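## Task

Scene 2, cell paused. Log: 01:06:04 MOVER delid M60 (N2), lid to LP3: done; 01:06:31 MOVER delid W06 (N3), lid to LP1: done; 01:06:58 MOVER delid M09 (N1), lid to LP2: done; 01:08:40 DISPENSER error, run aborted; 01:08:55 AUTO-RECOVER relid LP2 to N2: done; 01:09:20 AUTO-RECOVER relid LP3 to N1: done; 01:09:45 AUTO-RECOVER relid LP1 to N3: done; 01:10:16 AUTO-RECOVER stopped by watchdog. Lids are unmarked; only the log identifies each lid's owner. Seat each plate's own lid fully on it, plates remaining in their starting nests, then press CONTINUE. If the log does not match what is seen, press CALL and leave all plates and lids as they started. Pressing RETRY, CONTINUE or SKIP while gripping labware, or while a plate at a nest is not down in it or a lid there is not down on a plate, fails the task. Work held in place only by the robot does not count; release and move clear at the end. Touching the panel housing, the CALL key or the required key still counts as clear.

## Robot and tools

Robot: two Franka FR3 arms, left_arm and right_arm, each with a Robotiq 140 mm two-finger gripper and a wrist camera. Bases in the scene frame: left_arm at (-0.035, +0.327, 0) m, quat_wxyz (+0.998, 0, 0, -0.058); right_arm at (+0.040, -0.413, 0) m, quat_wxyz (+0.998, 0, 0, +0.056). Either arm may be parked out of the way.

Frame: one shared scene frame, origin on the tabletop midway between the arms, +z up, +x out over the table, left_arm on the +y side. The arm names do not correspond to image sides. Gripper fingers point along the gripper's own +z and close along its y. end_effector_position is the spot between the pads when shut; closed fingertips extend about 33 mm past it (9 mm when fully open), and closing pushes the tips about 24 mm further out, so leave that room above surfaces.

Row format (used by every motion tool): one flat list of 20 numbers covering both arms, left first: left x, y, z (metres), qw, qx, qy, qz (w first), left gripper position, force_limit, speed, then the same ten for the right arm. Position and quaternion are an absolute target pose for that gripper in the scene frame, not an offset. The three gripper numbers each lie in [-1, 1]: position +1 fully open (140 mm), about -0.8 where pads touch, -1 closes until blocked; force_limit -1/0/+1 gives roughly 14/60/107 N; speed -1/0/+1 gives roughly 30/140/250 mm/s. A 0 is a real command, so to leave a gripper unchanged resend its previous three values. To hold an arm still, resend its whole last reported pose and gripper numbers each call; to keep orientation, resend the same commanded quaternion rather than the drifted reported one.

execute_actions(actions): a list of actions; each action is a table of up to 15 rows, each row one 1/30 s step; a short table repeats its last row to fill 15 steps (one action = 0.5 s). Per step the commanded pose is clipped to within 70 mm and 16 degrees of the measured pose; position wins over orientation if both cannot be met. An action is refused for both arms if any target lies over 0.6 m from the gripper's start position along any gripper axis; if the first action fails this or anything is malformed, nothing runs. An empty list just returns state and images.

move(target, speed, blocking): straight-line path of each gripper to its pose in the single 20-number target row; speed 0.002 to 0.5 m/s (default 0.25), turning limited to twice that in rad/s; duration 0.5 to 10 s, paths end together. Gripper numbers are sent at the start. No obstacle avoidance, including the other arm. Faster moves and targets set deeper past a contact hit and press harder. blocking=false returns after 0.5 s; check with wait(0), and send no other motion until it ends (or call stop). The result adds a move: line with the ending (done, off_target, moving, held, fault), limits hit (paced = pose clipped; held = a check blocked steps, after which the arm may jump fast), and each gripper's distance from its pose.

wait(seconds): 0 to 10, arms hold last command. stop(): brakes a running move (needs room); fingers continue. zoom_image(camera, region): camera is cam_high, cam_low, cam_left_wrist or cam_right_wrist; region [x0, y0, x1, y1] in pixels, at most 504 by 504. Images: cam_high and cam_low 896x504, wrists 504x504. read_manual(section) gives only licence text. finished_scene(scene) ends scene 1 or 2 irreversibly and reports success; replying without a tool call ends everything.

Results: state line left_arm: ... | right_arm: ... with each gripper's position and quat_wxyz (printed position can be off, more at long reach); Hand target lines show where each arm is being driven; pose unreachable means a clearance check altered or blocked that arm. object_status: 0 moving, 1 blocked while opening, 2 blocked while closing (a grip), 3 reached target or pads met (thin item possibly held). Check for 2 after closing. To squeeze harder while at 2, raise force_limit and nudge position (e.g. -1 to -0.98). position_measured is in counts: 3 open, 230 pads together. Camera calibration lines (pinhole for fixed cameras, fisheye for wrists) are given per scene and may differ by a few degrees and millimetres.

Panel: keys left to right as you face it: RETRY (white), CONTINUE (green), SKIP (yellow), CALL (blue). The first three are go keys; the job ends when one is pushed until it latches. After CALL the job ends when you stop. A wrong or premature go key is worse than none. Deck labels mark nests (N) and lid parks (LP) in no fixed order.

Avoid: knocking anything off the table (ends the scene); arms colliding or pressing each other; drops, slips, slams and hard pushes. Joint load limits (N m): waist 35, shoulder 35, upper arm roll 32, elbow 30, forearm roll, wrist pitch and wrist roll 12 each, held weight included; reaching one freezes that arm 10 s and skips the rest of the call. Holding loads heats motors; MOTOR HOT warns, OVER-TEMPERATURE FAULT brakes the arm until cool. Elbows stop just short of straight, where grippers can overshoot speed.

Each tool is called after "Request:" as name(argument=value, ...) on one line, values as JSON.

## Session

Request:
execute_actions(actions=[])

Scene clock: 0.00 s.
left_arm: end_effector_position=(+0.5025, +0.4607, +0.3318) position_measured=3 object_status=3 end_effector_quat_wxyz=(+0.164, +0.680, +0.702, -0.137) | right_arm: end_effector_position=(+0.7601, -0.6280, +0.1483) position_measured=3 object_status=3 end_effector_quat_wxyz=(-0.046, +0.958, +0.259, +0.117)
Joint positions: left_arm=[ 0.509  0.082  0.077 -1.713 -0.407  1.627 -2.646] | right_arm=[-0.6    0.582  0.159 -1.48   0.151  2.188 -2.539]
Joint velocities: left_arm=[-0.001  0.    -0.002  0.001 -0.002  0.     0.   ] | right_arm=[-0.001 -0.001 -0.001 -0.001 -0.001  0.    -0.001]
Hand target (left_arm): +0.502, +0.461, +0.332; +0.164, +0.680, +0.702, -0.137
Hand target (right_arm): +0.760, -0.628, +0.148; -0.046, +0.958, +0.259, +0.117
camera_calibration (this result's frames):
cam_left_wrist: T_world_to_cam=[[0.983552, -0.161432, 0.0810324, -0.439324], [-0.172494, -0.706329, 0.686546, 0.183989], [-0.0535947, -0.689231, -0.722557, 0.764827], [0, 0, 0, 1]] pos_world=[0.504825, 0.586178, 0.461914]
cam_right_wrist: T_world_to_cam=[[0.619311, -0.785138, -0.00360672, -0.958224], [-0.78397, -0.618628, 0.0518682, 0.218167], [-0.0429549, -0.0292949, -0.998647, 0.351013], [0, 0, 0, 1]] pos_world=[0.779553, -0.60709, 0.335767]

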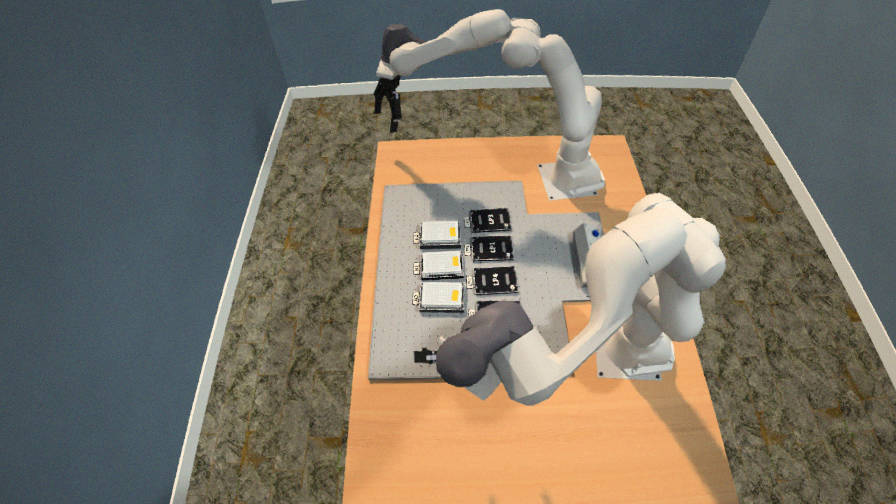

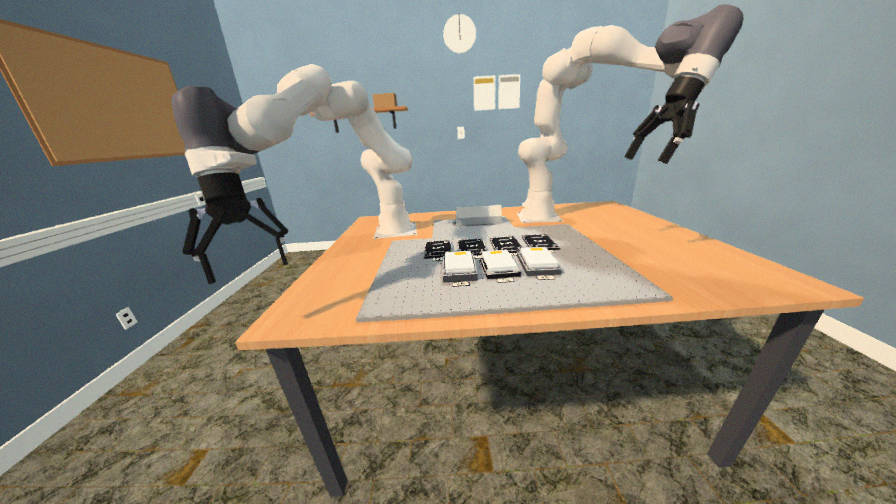

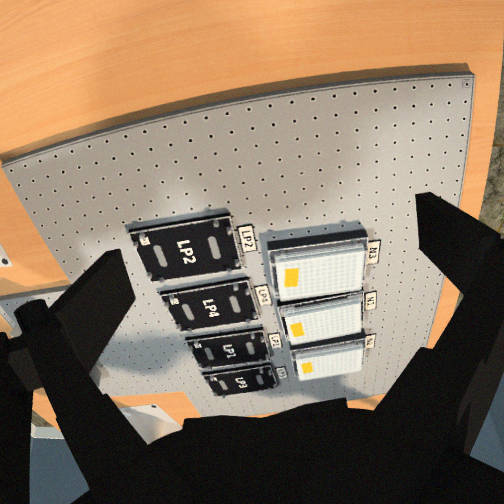

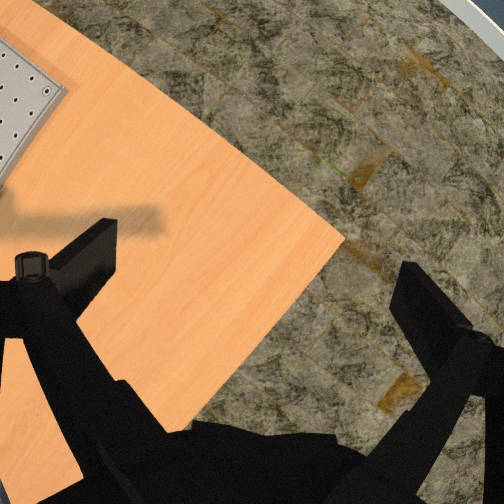

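Request:
execute_actions(actions=[])

Scene clock: 19.50 s.
left_arm: end_effector_position=(+0.5025, +0.4607, +0.3318) position_measured=3 object_status=3 end_effector_quat_wxyz=(+0.164, +0.680, +0.702, -0.137) | right_arm: end_effector_position=(+0.7601, -0.6280, +0.1483) position_measured=3 object_status=3 end_effector_quat_wxyz=(-0.046, +0.958, +0.259, +0.117)
Joint positions: left_arm=[ 0.509  0.082  0.077 -1.713 -0.407  1.627 -2.646] | right_arm=[-0.6    0.582  0.159 -1.48   0.151  2.188 -2.539]
Joint velocities: left_arm=[-0.     0.001 -0.    -0.001  0.    -0.    -0.001] | right_arm=[-0.    -0.    -0.001 -0.     0.    -0.    -0.002]
Hand target (left_arm): +0.502, +0.461, +0.332; +0.164, +0.680, +0.702, -0.137
Hand target (right_arm): +0.760, -0.628, +0.148; -0.046, +0.958, +0.259, +0.117
camera_calibration (this result's frames):
cam_left_wrist: T_world_to_cam=[[0.983552, -0.161431, 0.0810322, -0.439324], [-0.172493, -0.706329, 0.686546, 0.183988], [-0.0535946, -0.689231, -0.722557, 0.764827], [0, 0, 0, 1]] pos_world=[0.504825, 0.586178, 0.461914]
cam_right_wrist: T_world_to_cam=[[0.619311, -0.785138, -0.00360668, -0.958224], [-0.78397, -0.618628, 0.0518682, 0.218167], [-0.0429549, -0.029295, -0.998647, 0.351013], [0, 0, 0, 1]] pos_world=[0.779553, -0.60709, 0.335767]

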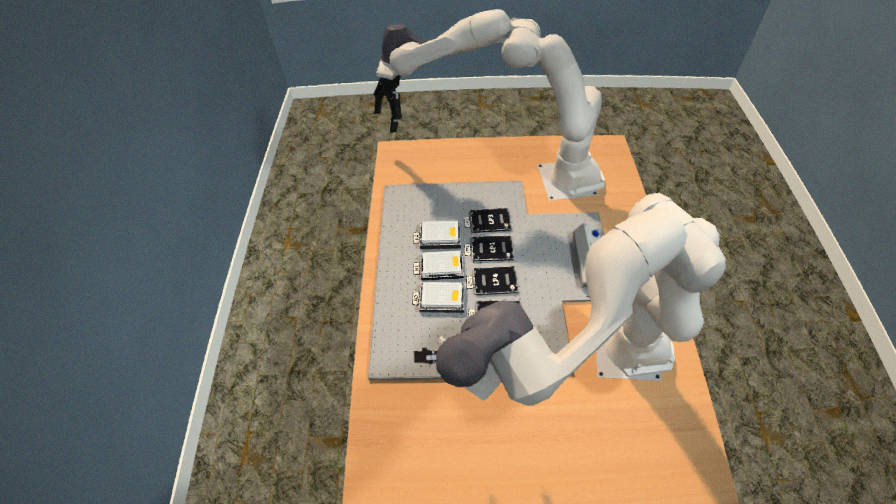

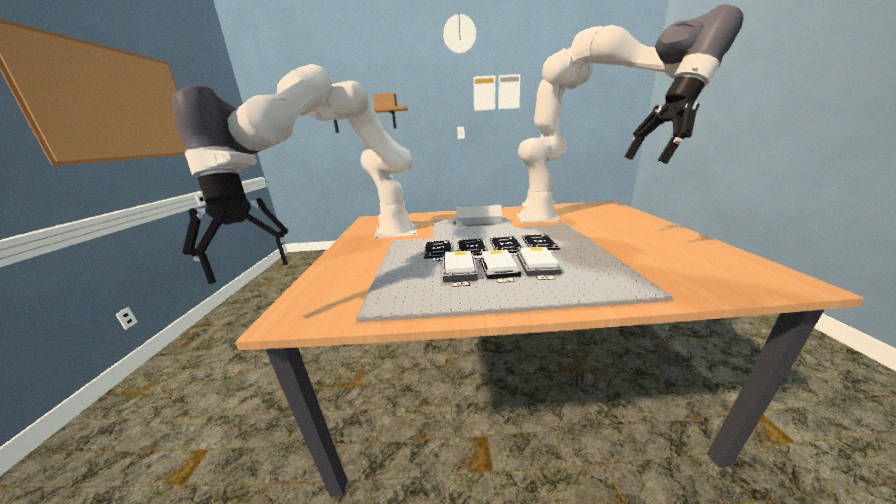

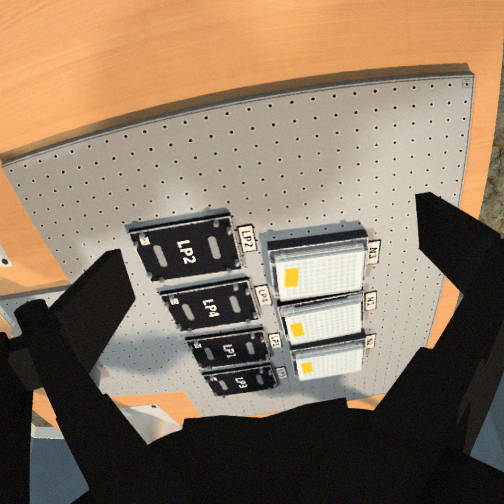

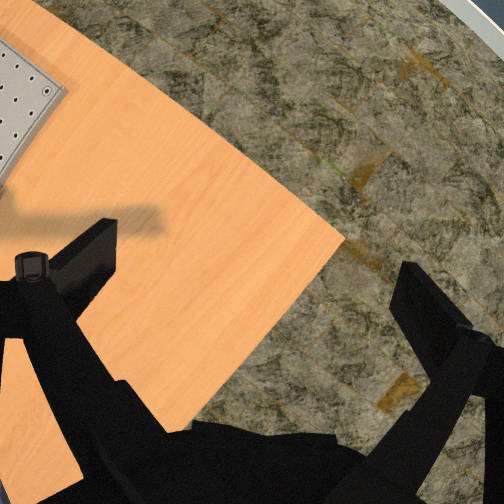

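Request:
move(target=[0.45,0.25,0.25,0,0.924,-0.383,0,0.45,-0.6,0,0.45,-0.55,0.25,0,0.958,0.259,0,-0.8,0,0], speed=0.4)

Request:
move(target=[0.39,0.03,0.13,-0.30,0,-0.954,0,0.45,-0.6,0,0.45,-0.55,0.25,0,0.958,0.259,0,-0.8,0,0], speed=0.4)

Scene clock: 34.97 s.
left_arm: end_effector_position=(+0.4499, +0.2457, +0.2483) position_measured=72 object_status=3 end_effector_quat_wxyz=(+0.007, +0.926, -0.377, -0.002) | right_arm: end_effector_position=(+0.4523, -0.5492, +0.2534) position_measured=229 object_status=3 end_effector_quat_wxyz=(+0.001, +0.965, +0.261, +0.000)
Joint positions: left_arm=[ 0.143 -0.184 -0.177 -2.197 -0.049  2.008 -0.924] | right_arm=[-0.6   -0.377  0.154 -2.374  0.061  2.003 -2.469]
Joint velocities: left_arm=[ 0.     0.     0.001 -0.    -0.     0.002  0.031] | right_arm=[-0.     0.002  0.001 -0.     0.001  0.    -0.002]
Hand target (left_arm): +0.450, +0.245, +0.249; +0.008, +0.924, -0.383, -0.000
Hand target (right_arm): +0.451, -0.549, +0.253; +0.001, +0.966, +0.260, -0.002
Off the commanded pose (left_arm): 0.005 m, 1 deg.
Off the commanded pose (right_arm): 0.004 m, 0 deg.
move: off_target (left_arm, right_arm)
camera_calibration (this result's frames):
cam_left_wrist: T_world_to_cam=[[-0.828244, -0.55993, -0.0221709, 0.523098], [-0.533723, 0.776188, 0.335666, -0.0342739], [-0.170741, 0.289847, -0.94172, 0.420023], [0, 0, 0, 1]] pos_world=[0.486675, 0.197759, 0.418646]
cam_right_wrist: T_world_to_cam=[[0.618135, -0.786025, -0.00858221, -0.704019], [-0.748623, -0.591981, 0.298534, -0.0436952], [-0.239736, -0.178109, -0.954361, 0.441083], [0, 0, 0, 1]] pos_world=[0.508211, -0.500683, 0.427954]

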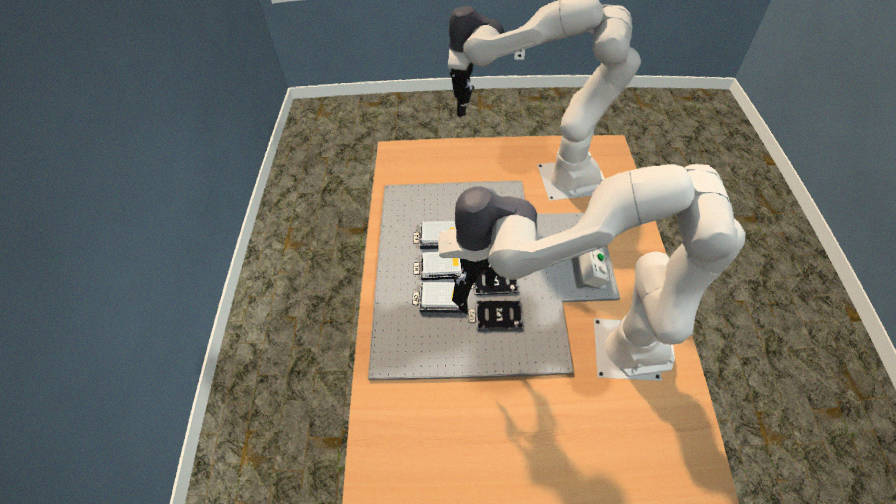

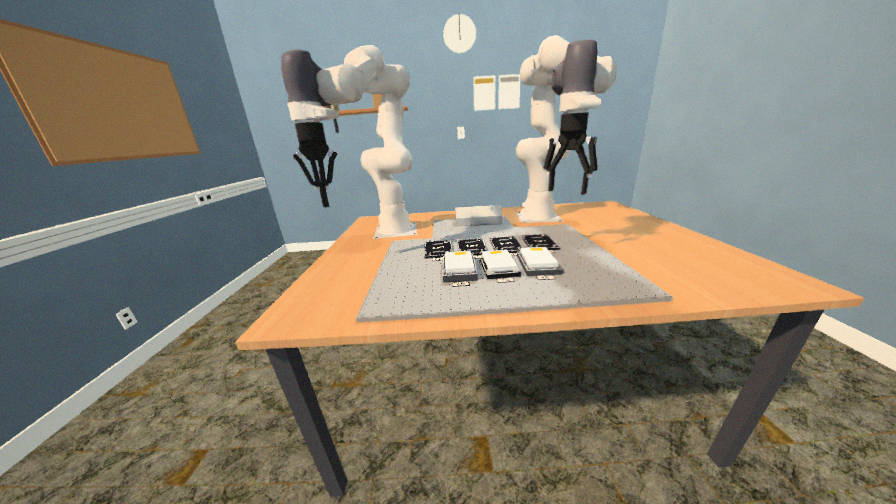

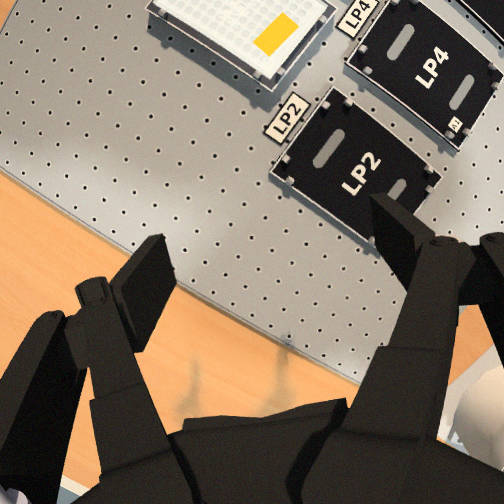

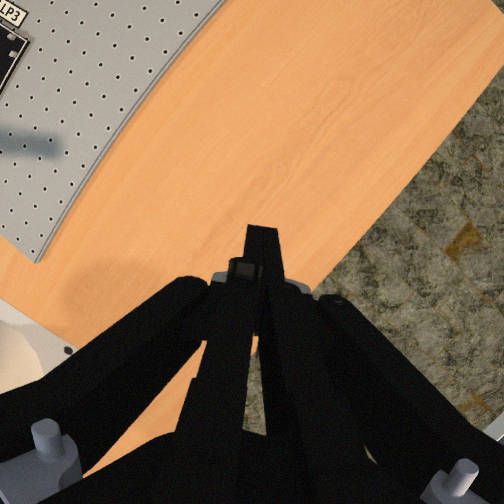

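Scene clock: 38.70 s.
left_arm: end_effector_position=(+0.3873, +0.0280, +0.1309) position_measured=72 object_status=3 end_effector_quat_wxyz=(+0.292, -0.007, +0.956, -0.003) | right_arm: end_effector_position=(+0.4499, -0.5487, +0.2499) position_measured=229 object_status=3 end_effector_quat_wxyz=(-0.000, +0.965, +0.261, -0.002)
Joint positions: left_arm=[-0.238 -0.165 -0.335 -2.654  1.086  2.789 -0.123] | right_arm=[-0.6   -0.377  0.153 -2.382  0.061  2.006 -2.469]
Joint velocities: left_arm=[ 0.    -0.001  0.002  0.     0.007  0.01   0.015] | right_arm=[0.    0.    0.    0.    0.001 0.001 0.001]
Hand target (left_arm): +0.387, +0.029, +0.129; +0.291, -0.000, +0.957, -0.002
Hand target (right_arm): +0.450, -0.550, +0.250; -0.000, +0.965, +0.261, +0.000
Off the commanded pose (left_arm): 0.003 m, 1 deg.
Off the commanded pose (right_arm): 0.001 m, 0 deg.
move: done
camera_calibration (this result's frames):
cam_left_wrist: T_world_to_cam=[[0.177616, 0.981373, 0.0732143, -0.0984782], [0.578921, -0.164359, 0.798647, -0.324429], [0.795803, -0.0994667, -0.59733, -0.0466593], [0, 0, 0, 1]] pos_world=[0.242442, 0.0386799, 0.238443]
cam_right_wrist: T_world_to_cam=[[0.617397, -0.786547, -0.0127991, -0.70108], [-0.747734, -0.59183, 0.301049, -0.0451705], [-0.244364, -0.176296, -0.953523, 0.440068], [0, 0, 0, 1]] pos_world=[0.506606, -0.500583, 0.42424]

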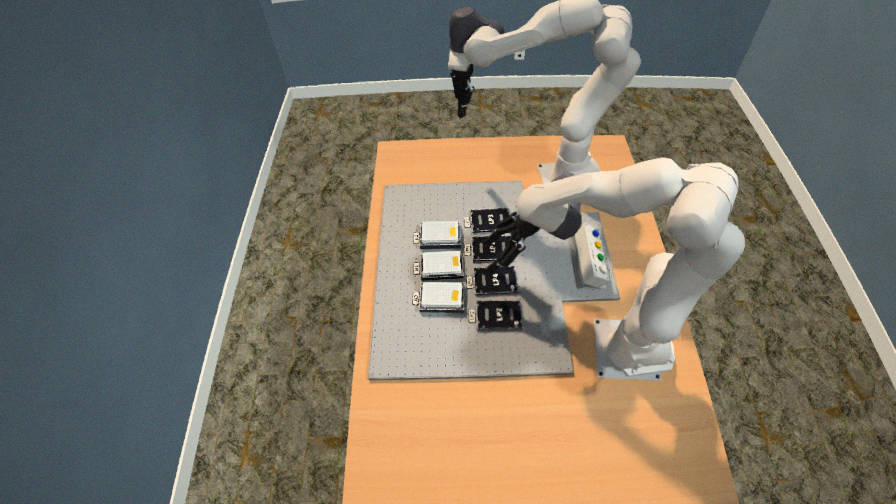

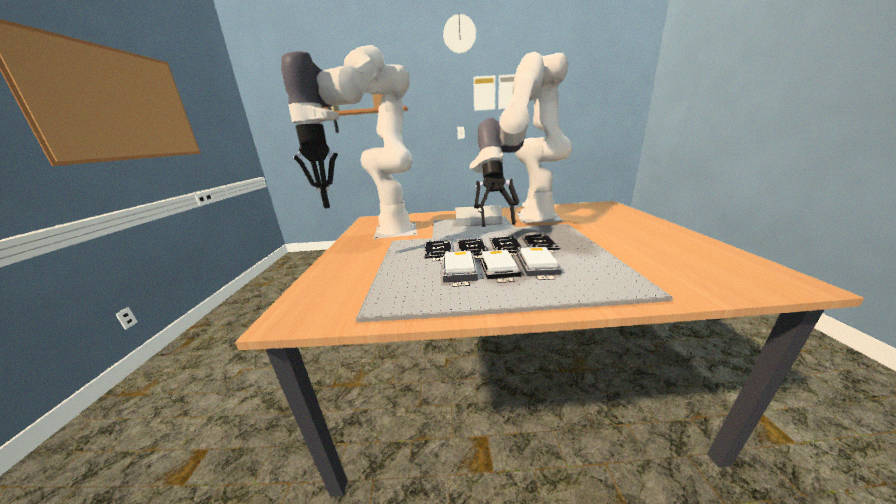

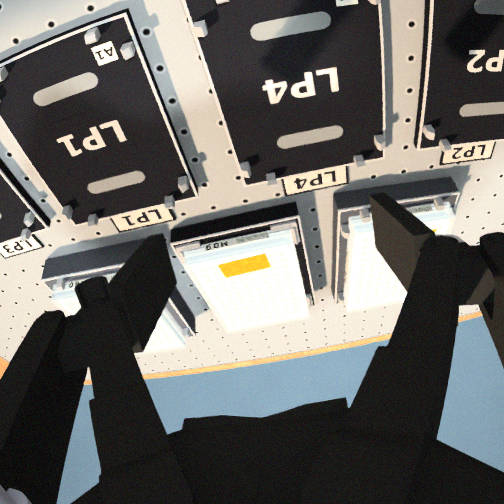

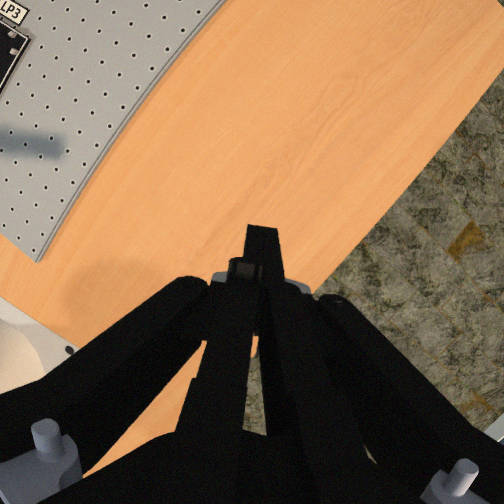

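Move forward so labels rise above the fingers.

Request:
move(target=[0.47,0.02,0.13,0.30,0,0.954,0,0.45,-0.6,0,0.45,-0.55,0.25,0,0.958,0.259,0,-0.8,0,0], speed=0.2)

Scene clock: 42.63 s.
left_arm: end_effector_position=(+0.4696, +0.0208, +0.1306) position_measured=72 object_status=3 end_effector_quat_wxyz=(+0.300, -0.006, +0.954, -0.002) | right_arm: end_effector_position=(+0.4498, -0.5488, +0.2499) position_measured=229 object_status=3 end_effector_quat_wxyz=(-0.000, +0.965, +0.261, -0.001)
Joint positions: left_arm=[-0.177  0.031 -0.295 -2.444  1.186  2.784 -0.1  ] | right_arm=[-0.6   -0.377  0.153 -2.383  0.061  2.006 -2.469]
Joint velocities: left_arm=[-0.     0.002  0.001  0.003  0.008 -0.001  0.011] | right_arm=[ 0.001 -0.    -0.    -0.     0.001 -0.    -0.001]
Hand target (left_arm): +0.470, +0.022, +0.130; +0.301, +0.000, +0.954, +0.001
Hand target (right_arm): +0.450, -0.550, +0.250; -0.000, +0.965, +0.261, -0.000
Off the commanded pose (left_arm): 0.001 m, 1 deg.
Off the commanded pose (right_arm): 0.001 m, 0 deg.
move: done
camera_calibration (this result's frames):
cam_left_wrist: T_world_to_cam=[[0.176969, 0.981088, 0.0784145, -0.106308], [0.564747, -0.166473, 0.808299, -0.367671], [0.806066, -0.0987596, -0.583527, -0.119705], [0, 0, 0, 1]] pos_world=[0.322945, 0.0312675, 0.235673]
cam_right_wrist: T_world_to_cam=[[0.617284, -0.786638, -0.0126873, -0.701152], [-0.747869, -0.591715, 0.300941, -0.045062], [-0.244239, -0.176278, -0.953558, 0.440015], [0, 0, 0, 1]] pos_world=[0.506578, -0.500651, 0.424245]

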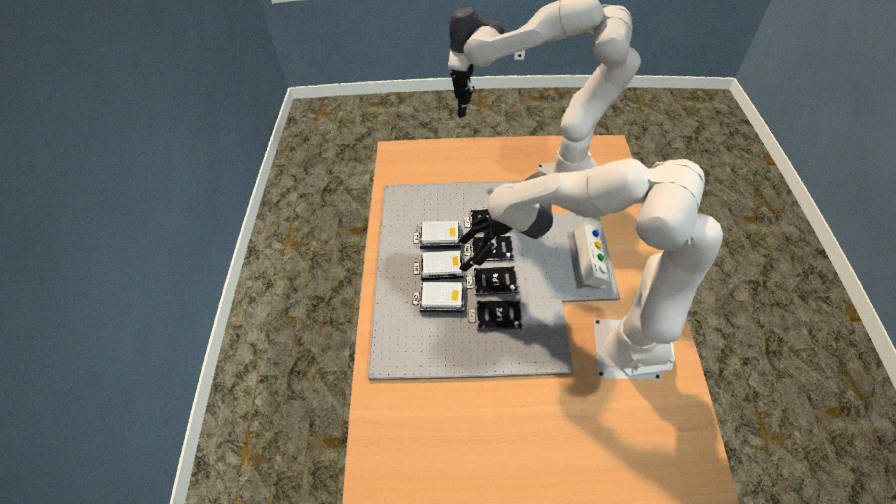

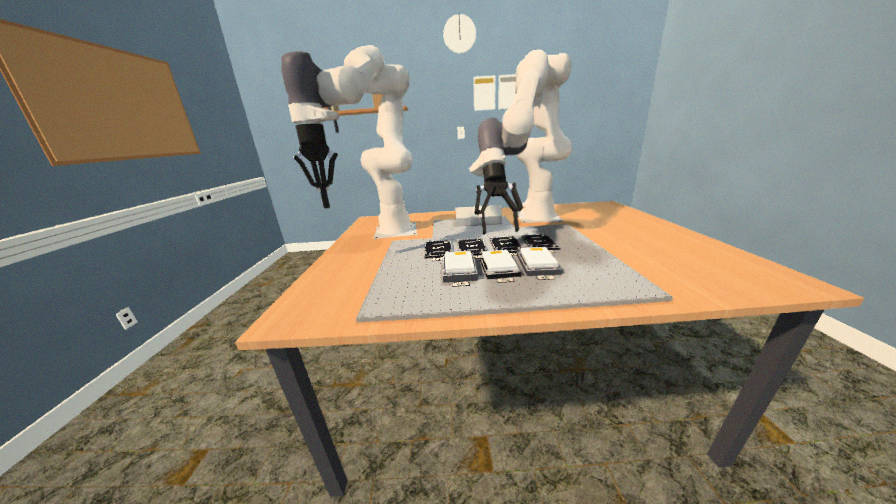

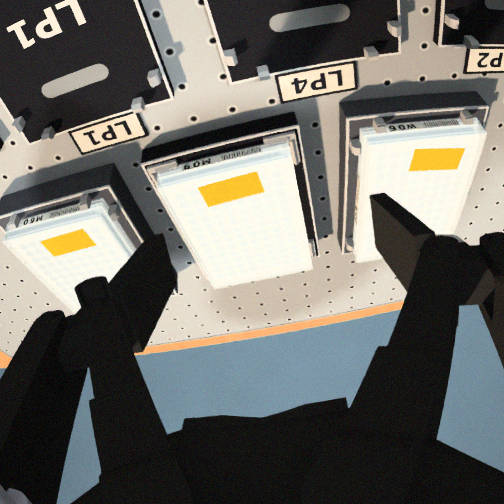

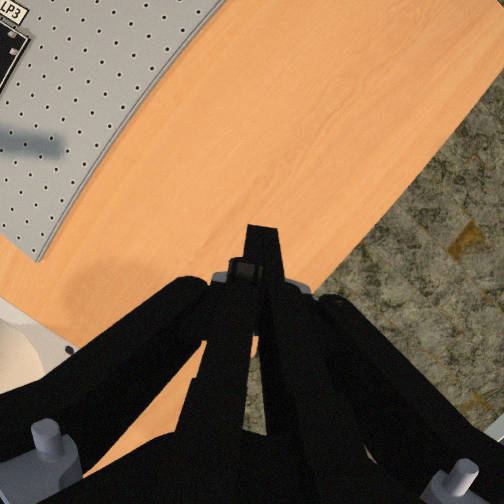

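Request:
zoom_image(camera="cam_left_wrist", region=[0,170,120,250])

Request:
zoom_image(camera="cam_left_wrist", region=[160,130,280,200])

Request:
zoom_image(camera="cam_left_wrist", region=[360,100,480,160])

Request:
zoom_image(camera="cam_low", region=[420,230,580,300])

Region (0, 170, 120, 250) of cam_left_wrist's 504x504 image, scaled by 4.200, with more detail than that image has.

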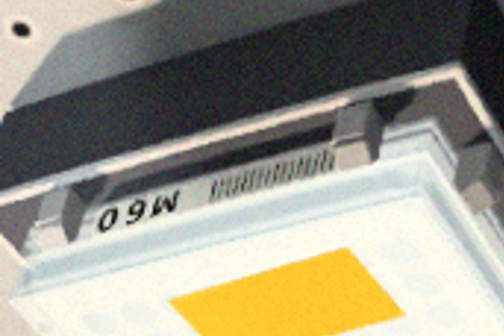

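Region (160, 130, 280, 200) of cam_left_wrist's 504x504 image, scaled by 4.200, with more detail than that image has; it fills the top 294 rows of this view, and the rest is white.

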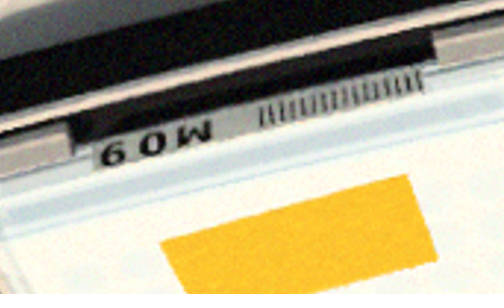

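Region (360, 100, 480, 160) of cam_left_wrist's 504x504 image, scaled by 4.200, with more detail than that image has.

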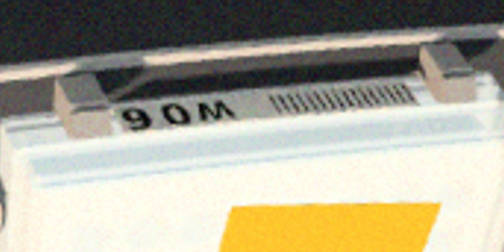

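Region (420, 230, 580, 300) of cam_low's 896x504 image, scaled by 3.150, with more detail than that image has; it fills the top 220 rows of this view, and the rest is white.

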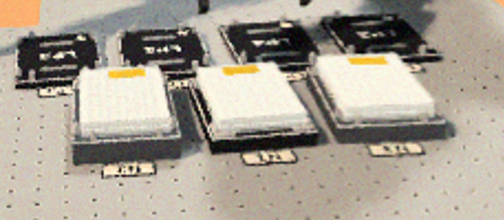

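Request:
move(target=[0.56,0.0,0.095,0,0,1,0,0.45,-0.6,0,0.45,-0.55,0.25,0,0.958,0.259,0,-0.8,0,0], speed=0.2)

Scene clock: 54.57 s.
left_arm: end_effector_position=(+0.5619, -0.0000, +0.0946) position_measured=72 object_status=3 end_effector_quat_wxyz=(+0.004, -0.009, +1.000, +0.001) | right_arm: end_effector_position=(+0.4499, -0.5488, +0.2498) position_measured=229 object_status=3 end_effector_quat_wxyz=(-0.000, +0.965, +0.261, -0.001)
Joint positions: left_arm=[ 0.111  0.609 -0.598 -1.648  0.399  2.139  0.816] | right_arm=[-0.6   -0.377  0.153 -2.383  0.061  2.006 -2.469]
Joint velocities: left_arm=[-0.001  0.001  0.001  0.002  0.002 -0.011  0.025] | right_arm=[ 0.001 -0.001  0.     0.001  0.    -0.     0.   ]
Hand target (left_arm): +0.561, +0.001, +0.094; +0.003, -0.001, +1.000, +0.002
Hand target (right_arm): +0.450, -0.550, +0.250; -0.000, +0.965, +0.261, -0.000
Off the commanded pose (left_arm): 0.002 m, 1 deg.
Off the commanded pose (right_arm): 0.001 m, 0 deg.
move: done
camera_calibration (this result's frames):
cam_left_wrist: T_world_to_cam=[[0.184257, 0.982327, -0.0329016, -0.0929802], [0.924014, -0.161714, 0.346479, -0.552306], [0.335035, -0.0942426, -0.937481, 0.0809706], [0, 0, 0, 1]] pos_world=[0.500342, 0.00965229, 0.264211]
cam_right_wrist: T_world_to_cam=[[0.617232, -0.78668, -0.0126279, -0.7012], [-0.747935, -0.591662, 0.300881, -0.0449983], [-0.244168, -0.176269, -0.953578, 0.439987], [0, 0, 0, 1]] pos_world=[0.506578, -0.500688, 0.424246]

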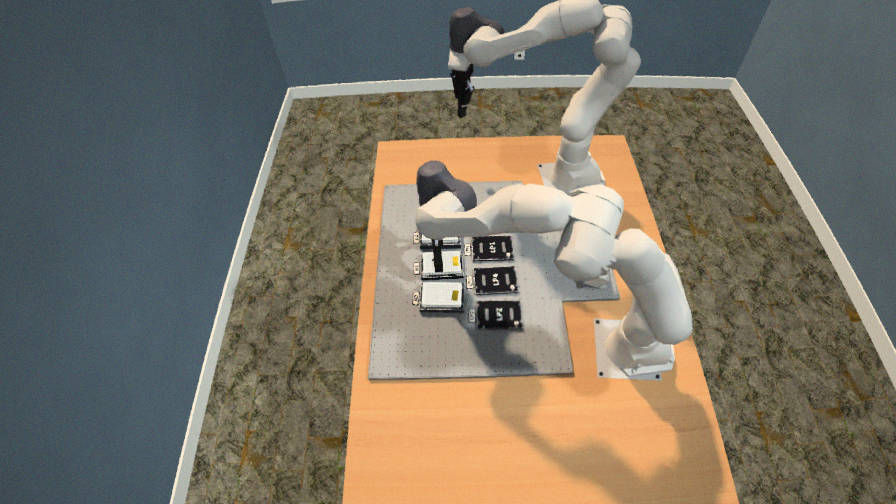

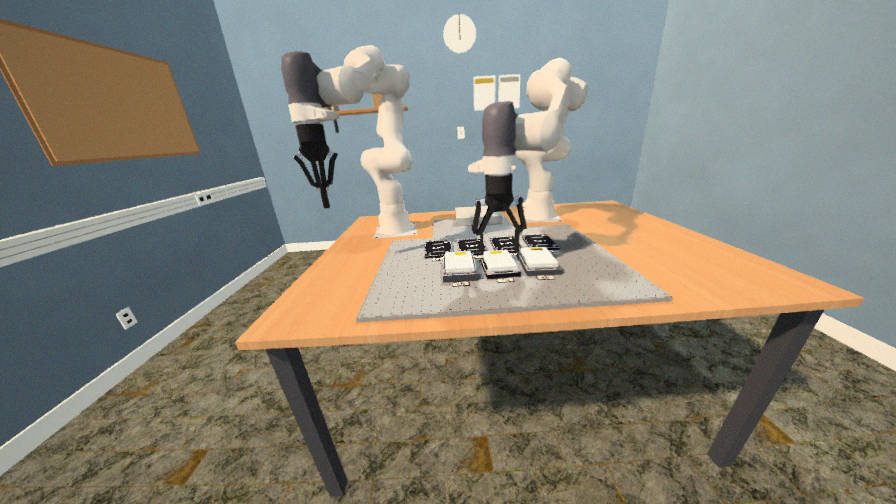

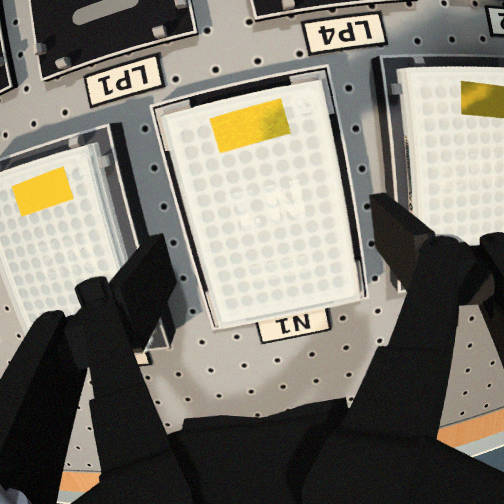

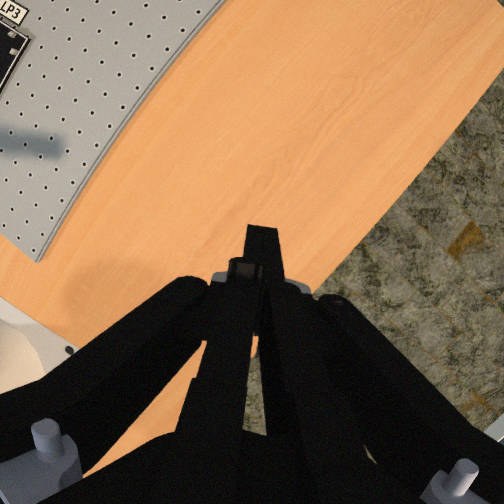

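Request:
move(target=[0.551,0.0,0.078,0,0,1,0,0.45,-0.6,0,0.45,-0.55,0.25,0,0.958,0.259,0,-0.8,0,0], speed=0.03)

Request:
zoom_image(camera="cam_left_wrist", region=[110,60,420,390])

Scene clock: 61.03 s.
left_arm: end_effector_position=(+0.5498, -0.0017, +0.0792) position_measured=72 object_status=3 end_effector_quat_wxyz=(-0.001, +0.000, +1.000, -0.000) | right_arm: end_effector_position=(+0.4499, -0.5488, +0.2498) position_measured=229 object_status=3 end_effector_quat_wxyz=(-0.000, +0.965, +0.261, -0.001)
Joint positions: left_arm=[ 0.112  0.609 -0.598 -1.691  0.399  2.173  0.823] | right_arm=[-0.6   -0.377  0.153 -2.383  0.061  2.006 -2.469]
Joint velocities: left_arm=[ 0.     0.     0.003 -0.     0.001  0.014 -0.   ] | right_arm=[-0.     0.002 -0.001 -0.001 -0.     0.001  0.001]
Hand target (left_arm): +0.551, +0.000, +0.078; -0.000, -0.000, +1.000, +0.000
Hand target (right_arm): +0.450, -0.550, +0.250; -0.000, +0.965, +0.261, -0.000
Off the commanded pose (left_arm): 0.002 m, 0 deg.
Off the commanded pose (right_arm): 0.001 m, 0 deg.
move: done
camera_calibration (this result's frames):
cam_left_wrist: T_world_to_cam=[[0.203123, 0.978447, -0.0371941, -0.0996774], [0.924465, -0.179122, 0.33657, -0.535555], [0.322654, -0.10275, -0.940923, 0.077539], [0, 0, 0, 1]] pos_world=[0.49033, 0.0095665, 0.249503]
cam_right_wrist: T_world_to_cam=[[0.617209, -0.786698, -0.0126218, -0.70121], [-0.747957, -0.591642, 0.300866, -0.0449804], [-0.244158, -0.176257, -0.953583, 0.439983], [0, 0, 0, 1]] pos_world=[0.506575, -0.500703, 0.424243]

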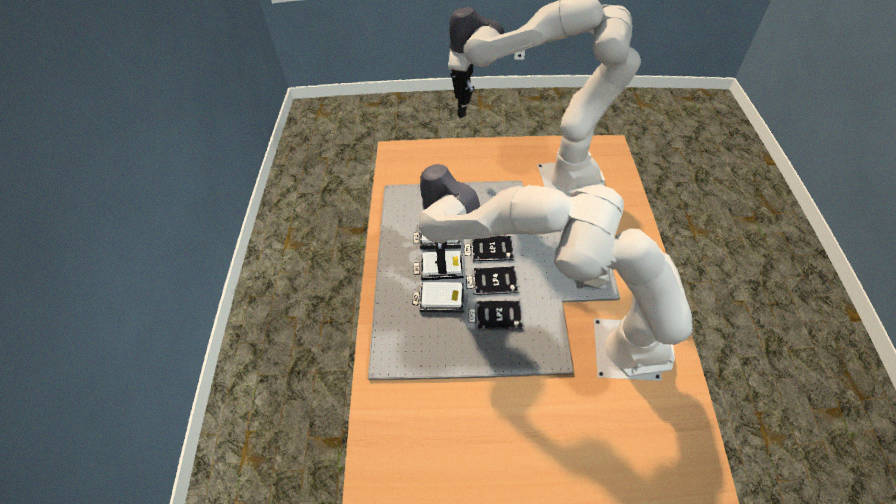

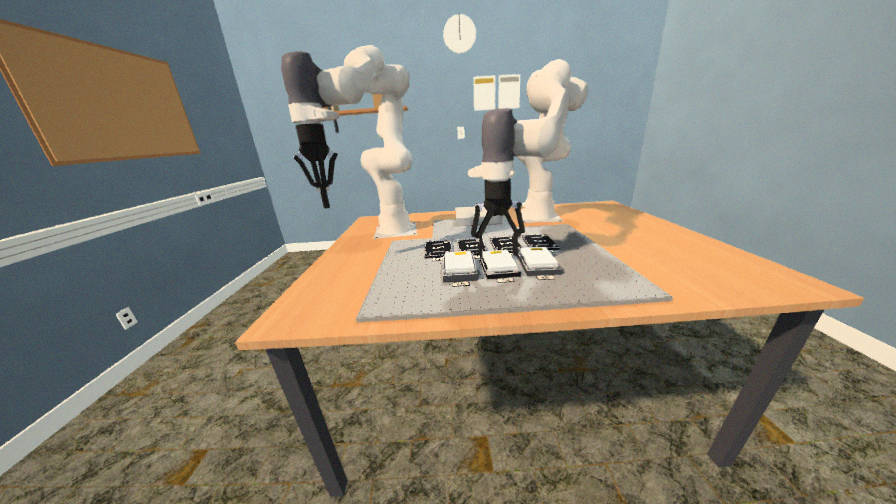

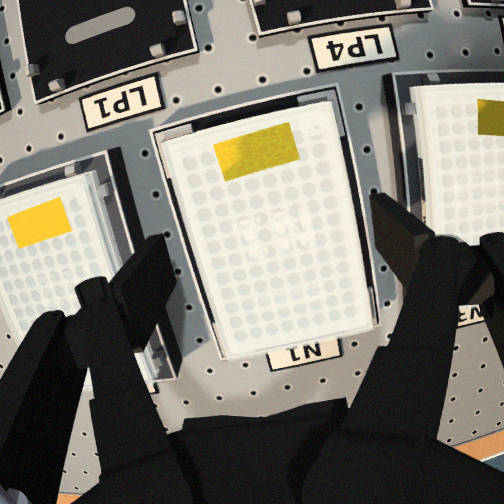

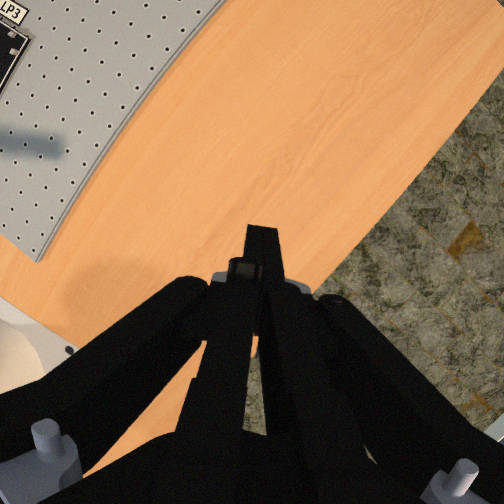

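Region (110, 60, 420, 390) of cam_left_wrist's 504x504 image, scaled by 1.527, with more detail than that image has; it fills the left 473 columns of this view, and the rest is white.

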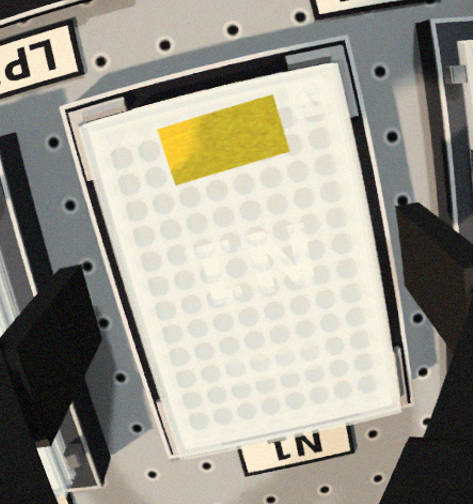

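Request:
move(target=[0.553,0.003,0.0665,0,-0.01,1,0,0.45,-0.6,0,0.45,-0.55,0.25,0,0.958,0.259,0,-0.8,0,0], speed=0.015)

Request:
zoom_image(camera="cam_left_wrist", region=[110,60,420,390])

Scene clock: 68.63 s.
left_arm: end_effector_position=(+0.5534, +0.0031, +0.0686) position_measured=72 object_status=3 end_effector_quat_wxyz=(+0.000, -0.007, +1.000, -0.000) | right_arm: end_effector_position=(+0.4499, -0.5488, +0.2498) position_measured=229 object_status=3 end_effector_quat_wxyz=(-0.000, +0.965, +0.261, -0.001)
Joint positions: left_arm=[ 0.105  0.62  -0.577 -1.696  0.401  2.196  0.817] | right_arm=[-0.6   -0.377  0.153 -2.383  0.061  2.006 -2.469]
Joint velocities: left_arm=[-0.008  0.001  0.01  -0.     0.002  0.008 -0.006] | right_arm=[-0.001  0.001 -0.    -0.001  0.002  0.     0.001]
Hand target (left_arm): +0.553, +0.003, +0.067; +0.000, -0.010, +1.000, +0.000
Hand target (right_arm): +0.450, -0.550, +0.250; -0.000, +0.965, +0.261, -0.000
Off the commanded pose (left_arm): 0.002 m, 0 deg.
Off the commanded pose (right_arm): 0.001 m, 0 deg.
move: done
camera_calibration (this result's frames):
cam_left_wrist: T_world_to_cam=[[0.189474, 0.98119, -0.0369644, -0.0979236], [0.925975, -0.166036, 0.33912, -0.535495], [0.326604, -0.0984827, -0.940017, 0.0646381], [0, 0, 0, 1]] pos_world=[0.493298, 0.0135358, 0.238738]
cam_right_wrist: T_world_to_cam=[[0.617197, -0.786707, -0.0126186, -0.701215], [-0.747968, -0.591631, 0.300858, -0.0449713], [-0.244153, -0.176251, -0.953585, 0.439981], [0, 0, 0, 1]] pos_world=[0.506573, -0.50071, 0.424241]

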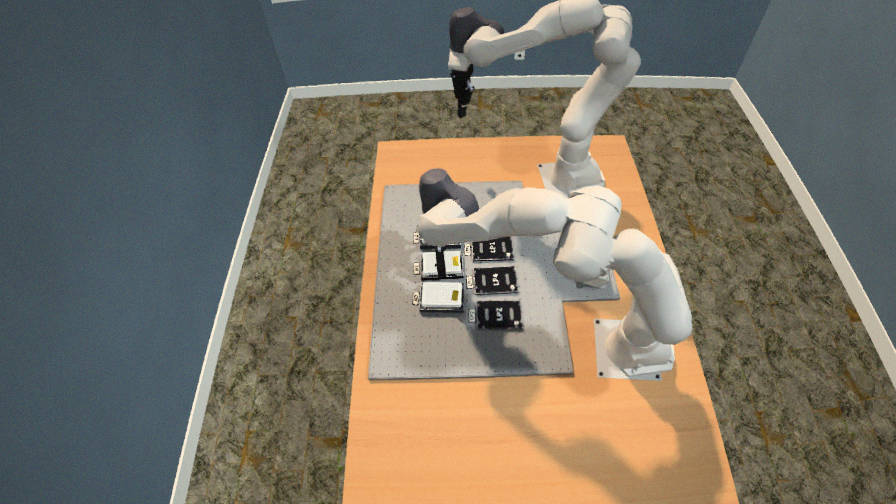

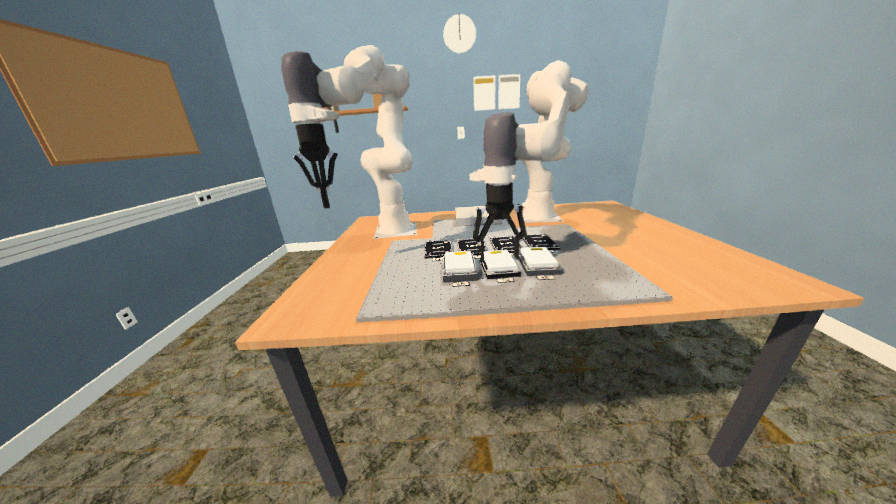

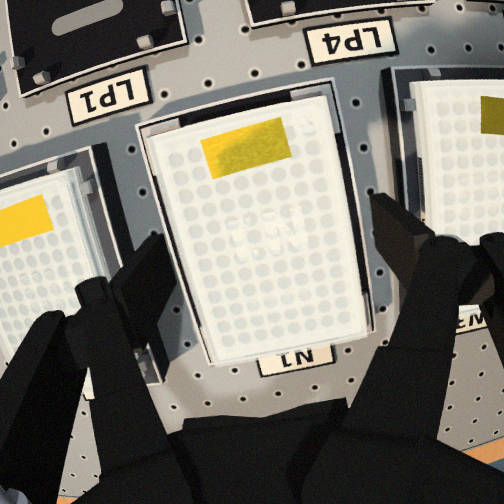

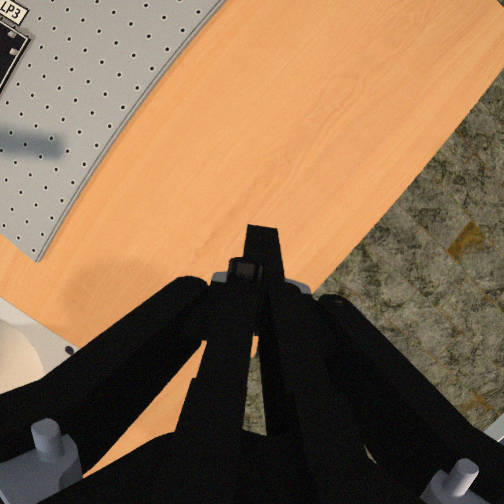

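Region (110, 60, 420, 390) of cam_left_wrist's 504x504 image, scaled by 1.527, with more detail than that image has; it fills the left 473 columns of this view, and the rest is white.

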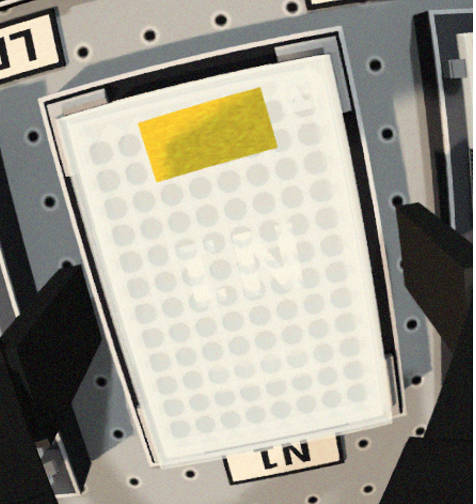

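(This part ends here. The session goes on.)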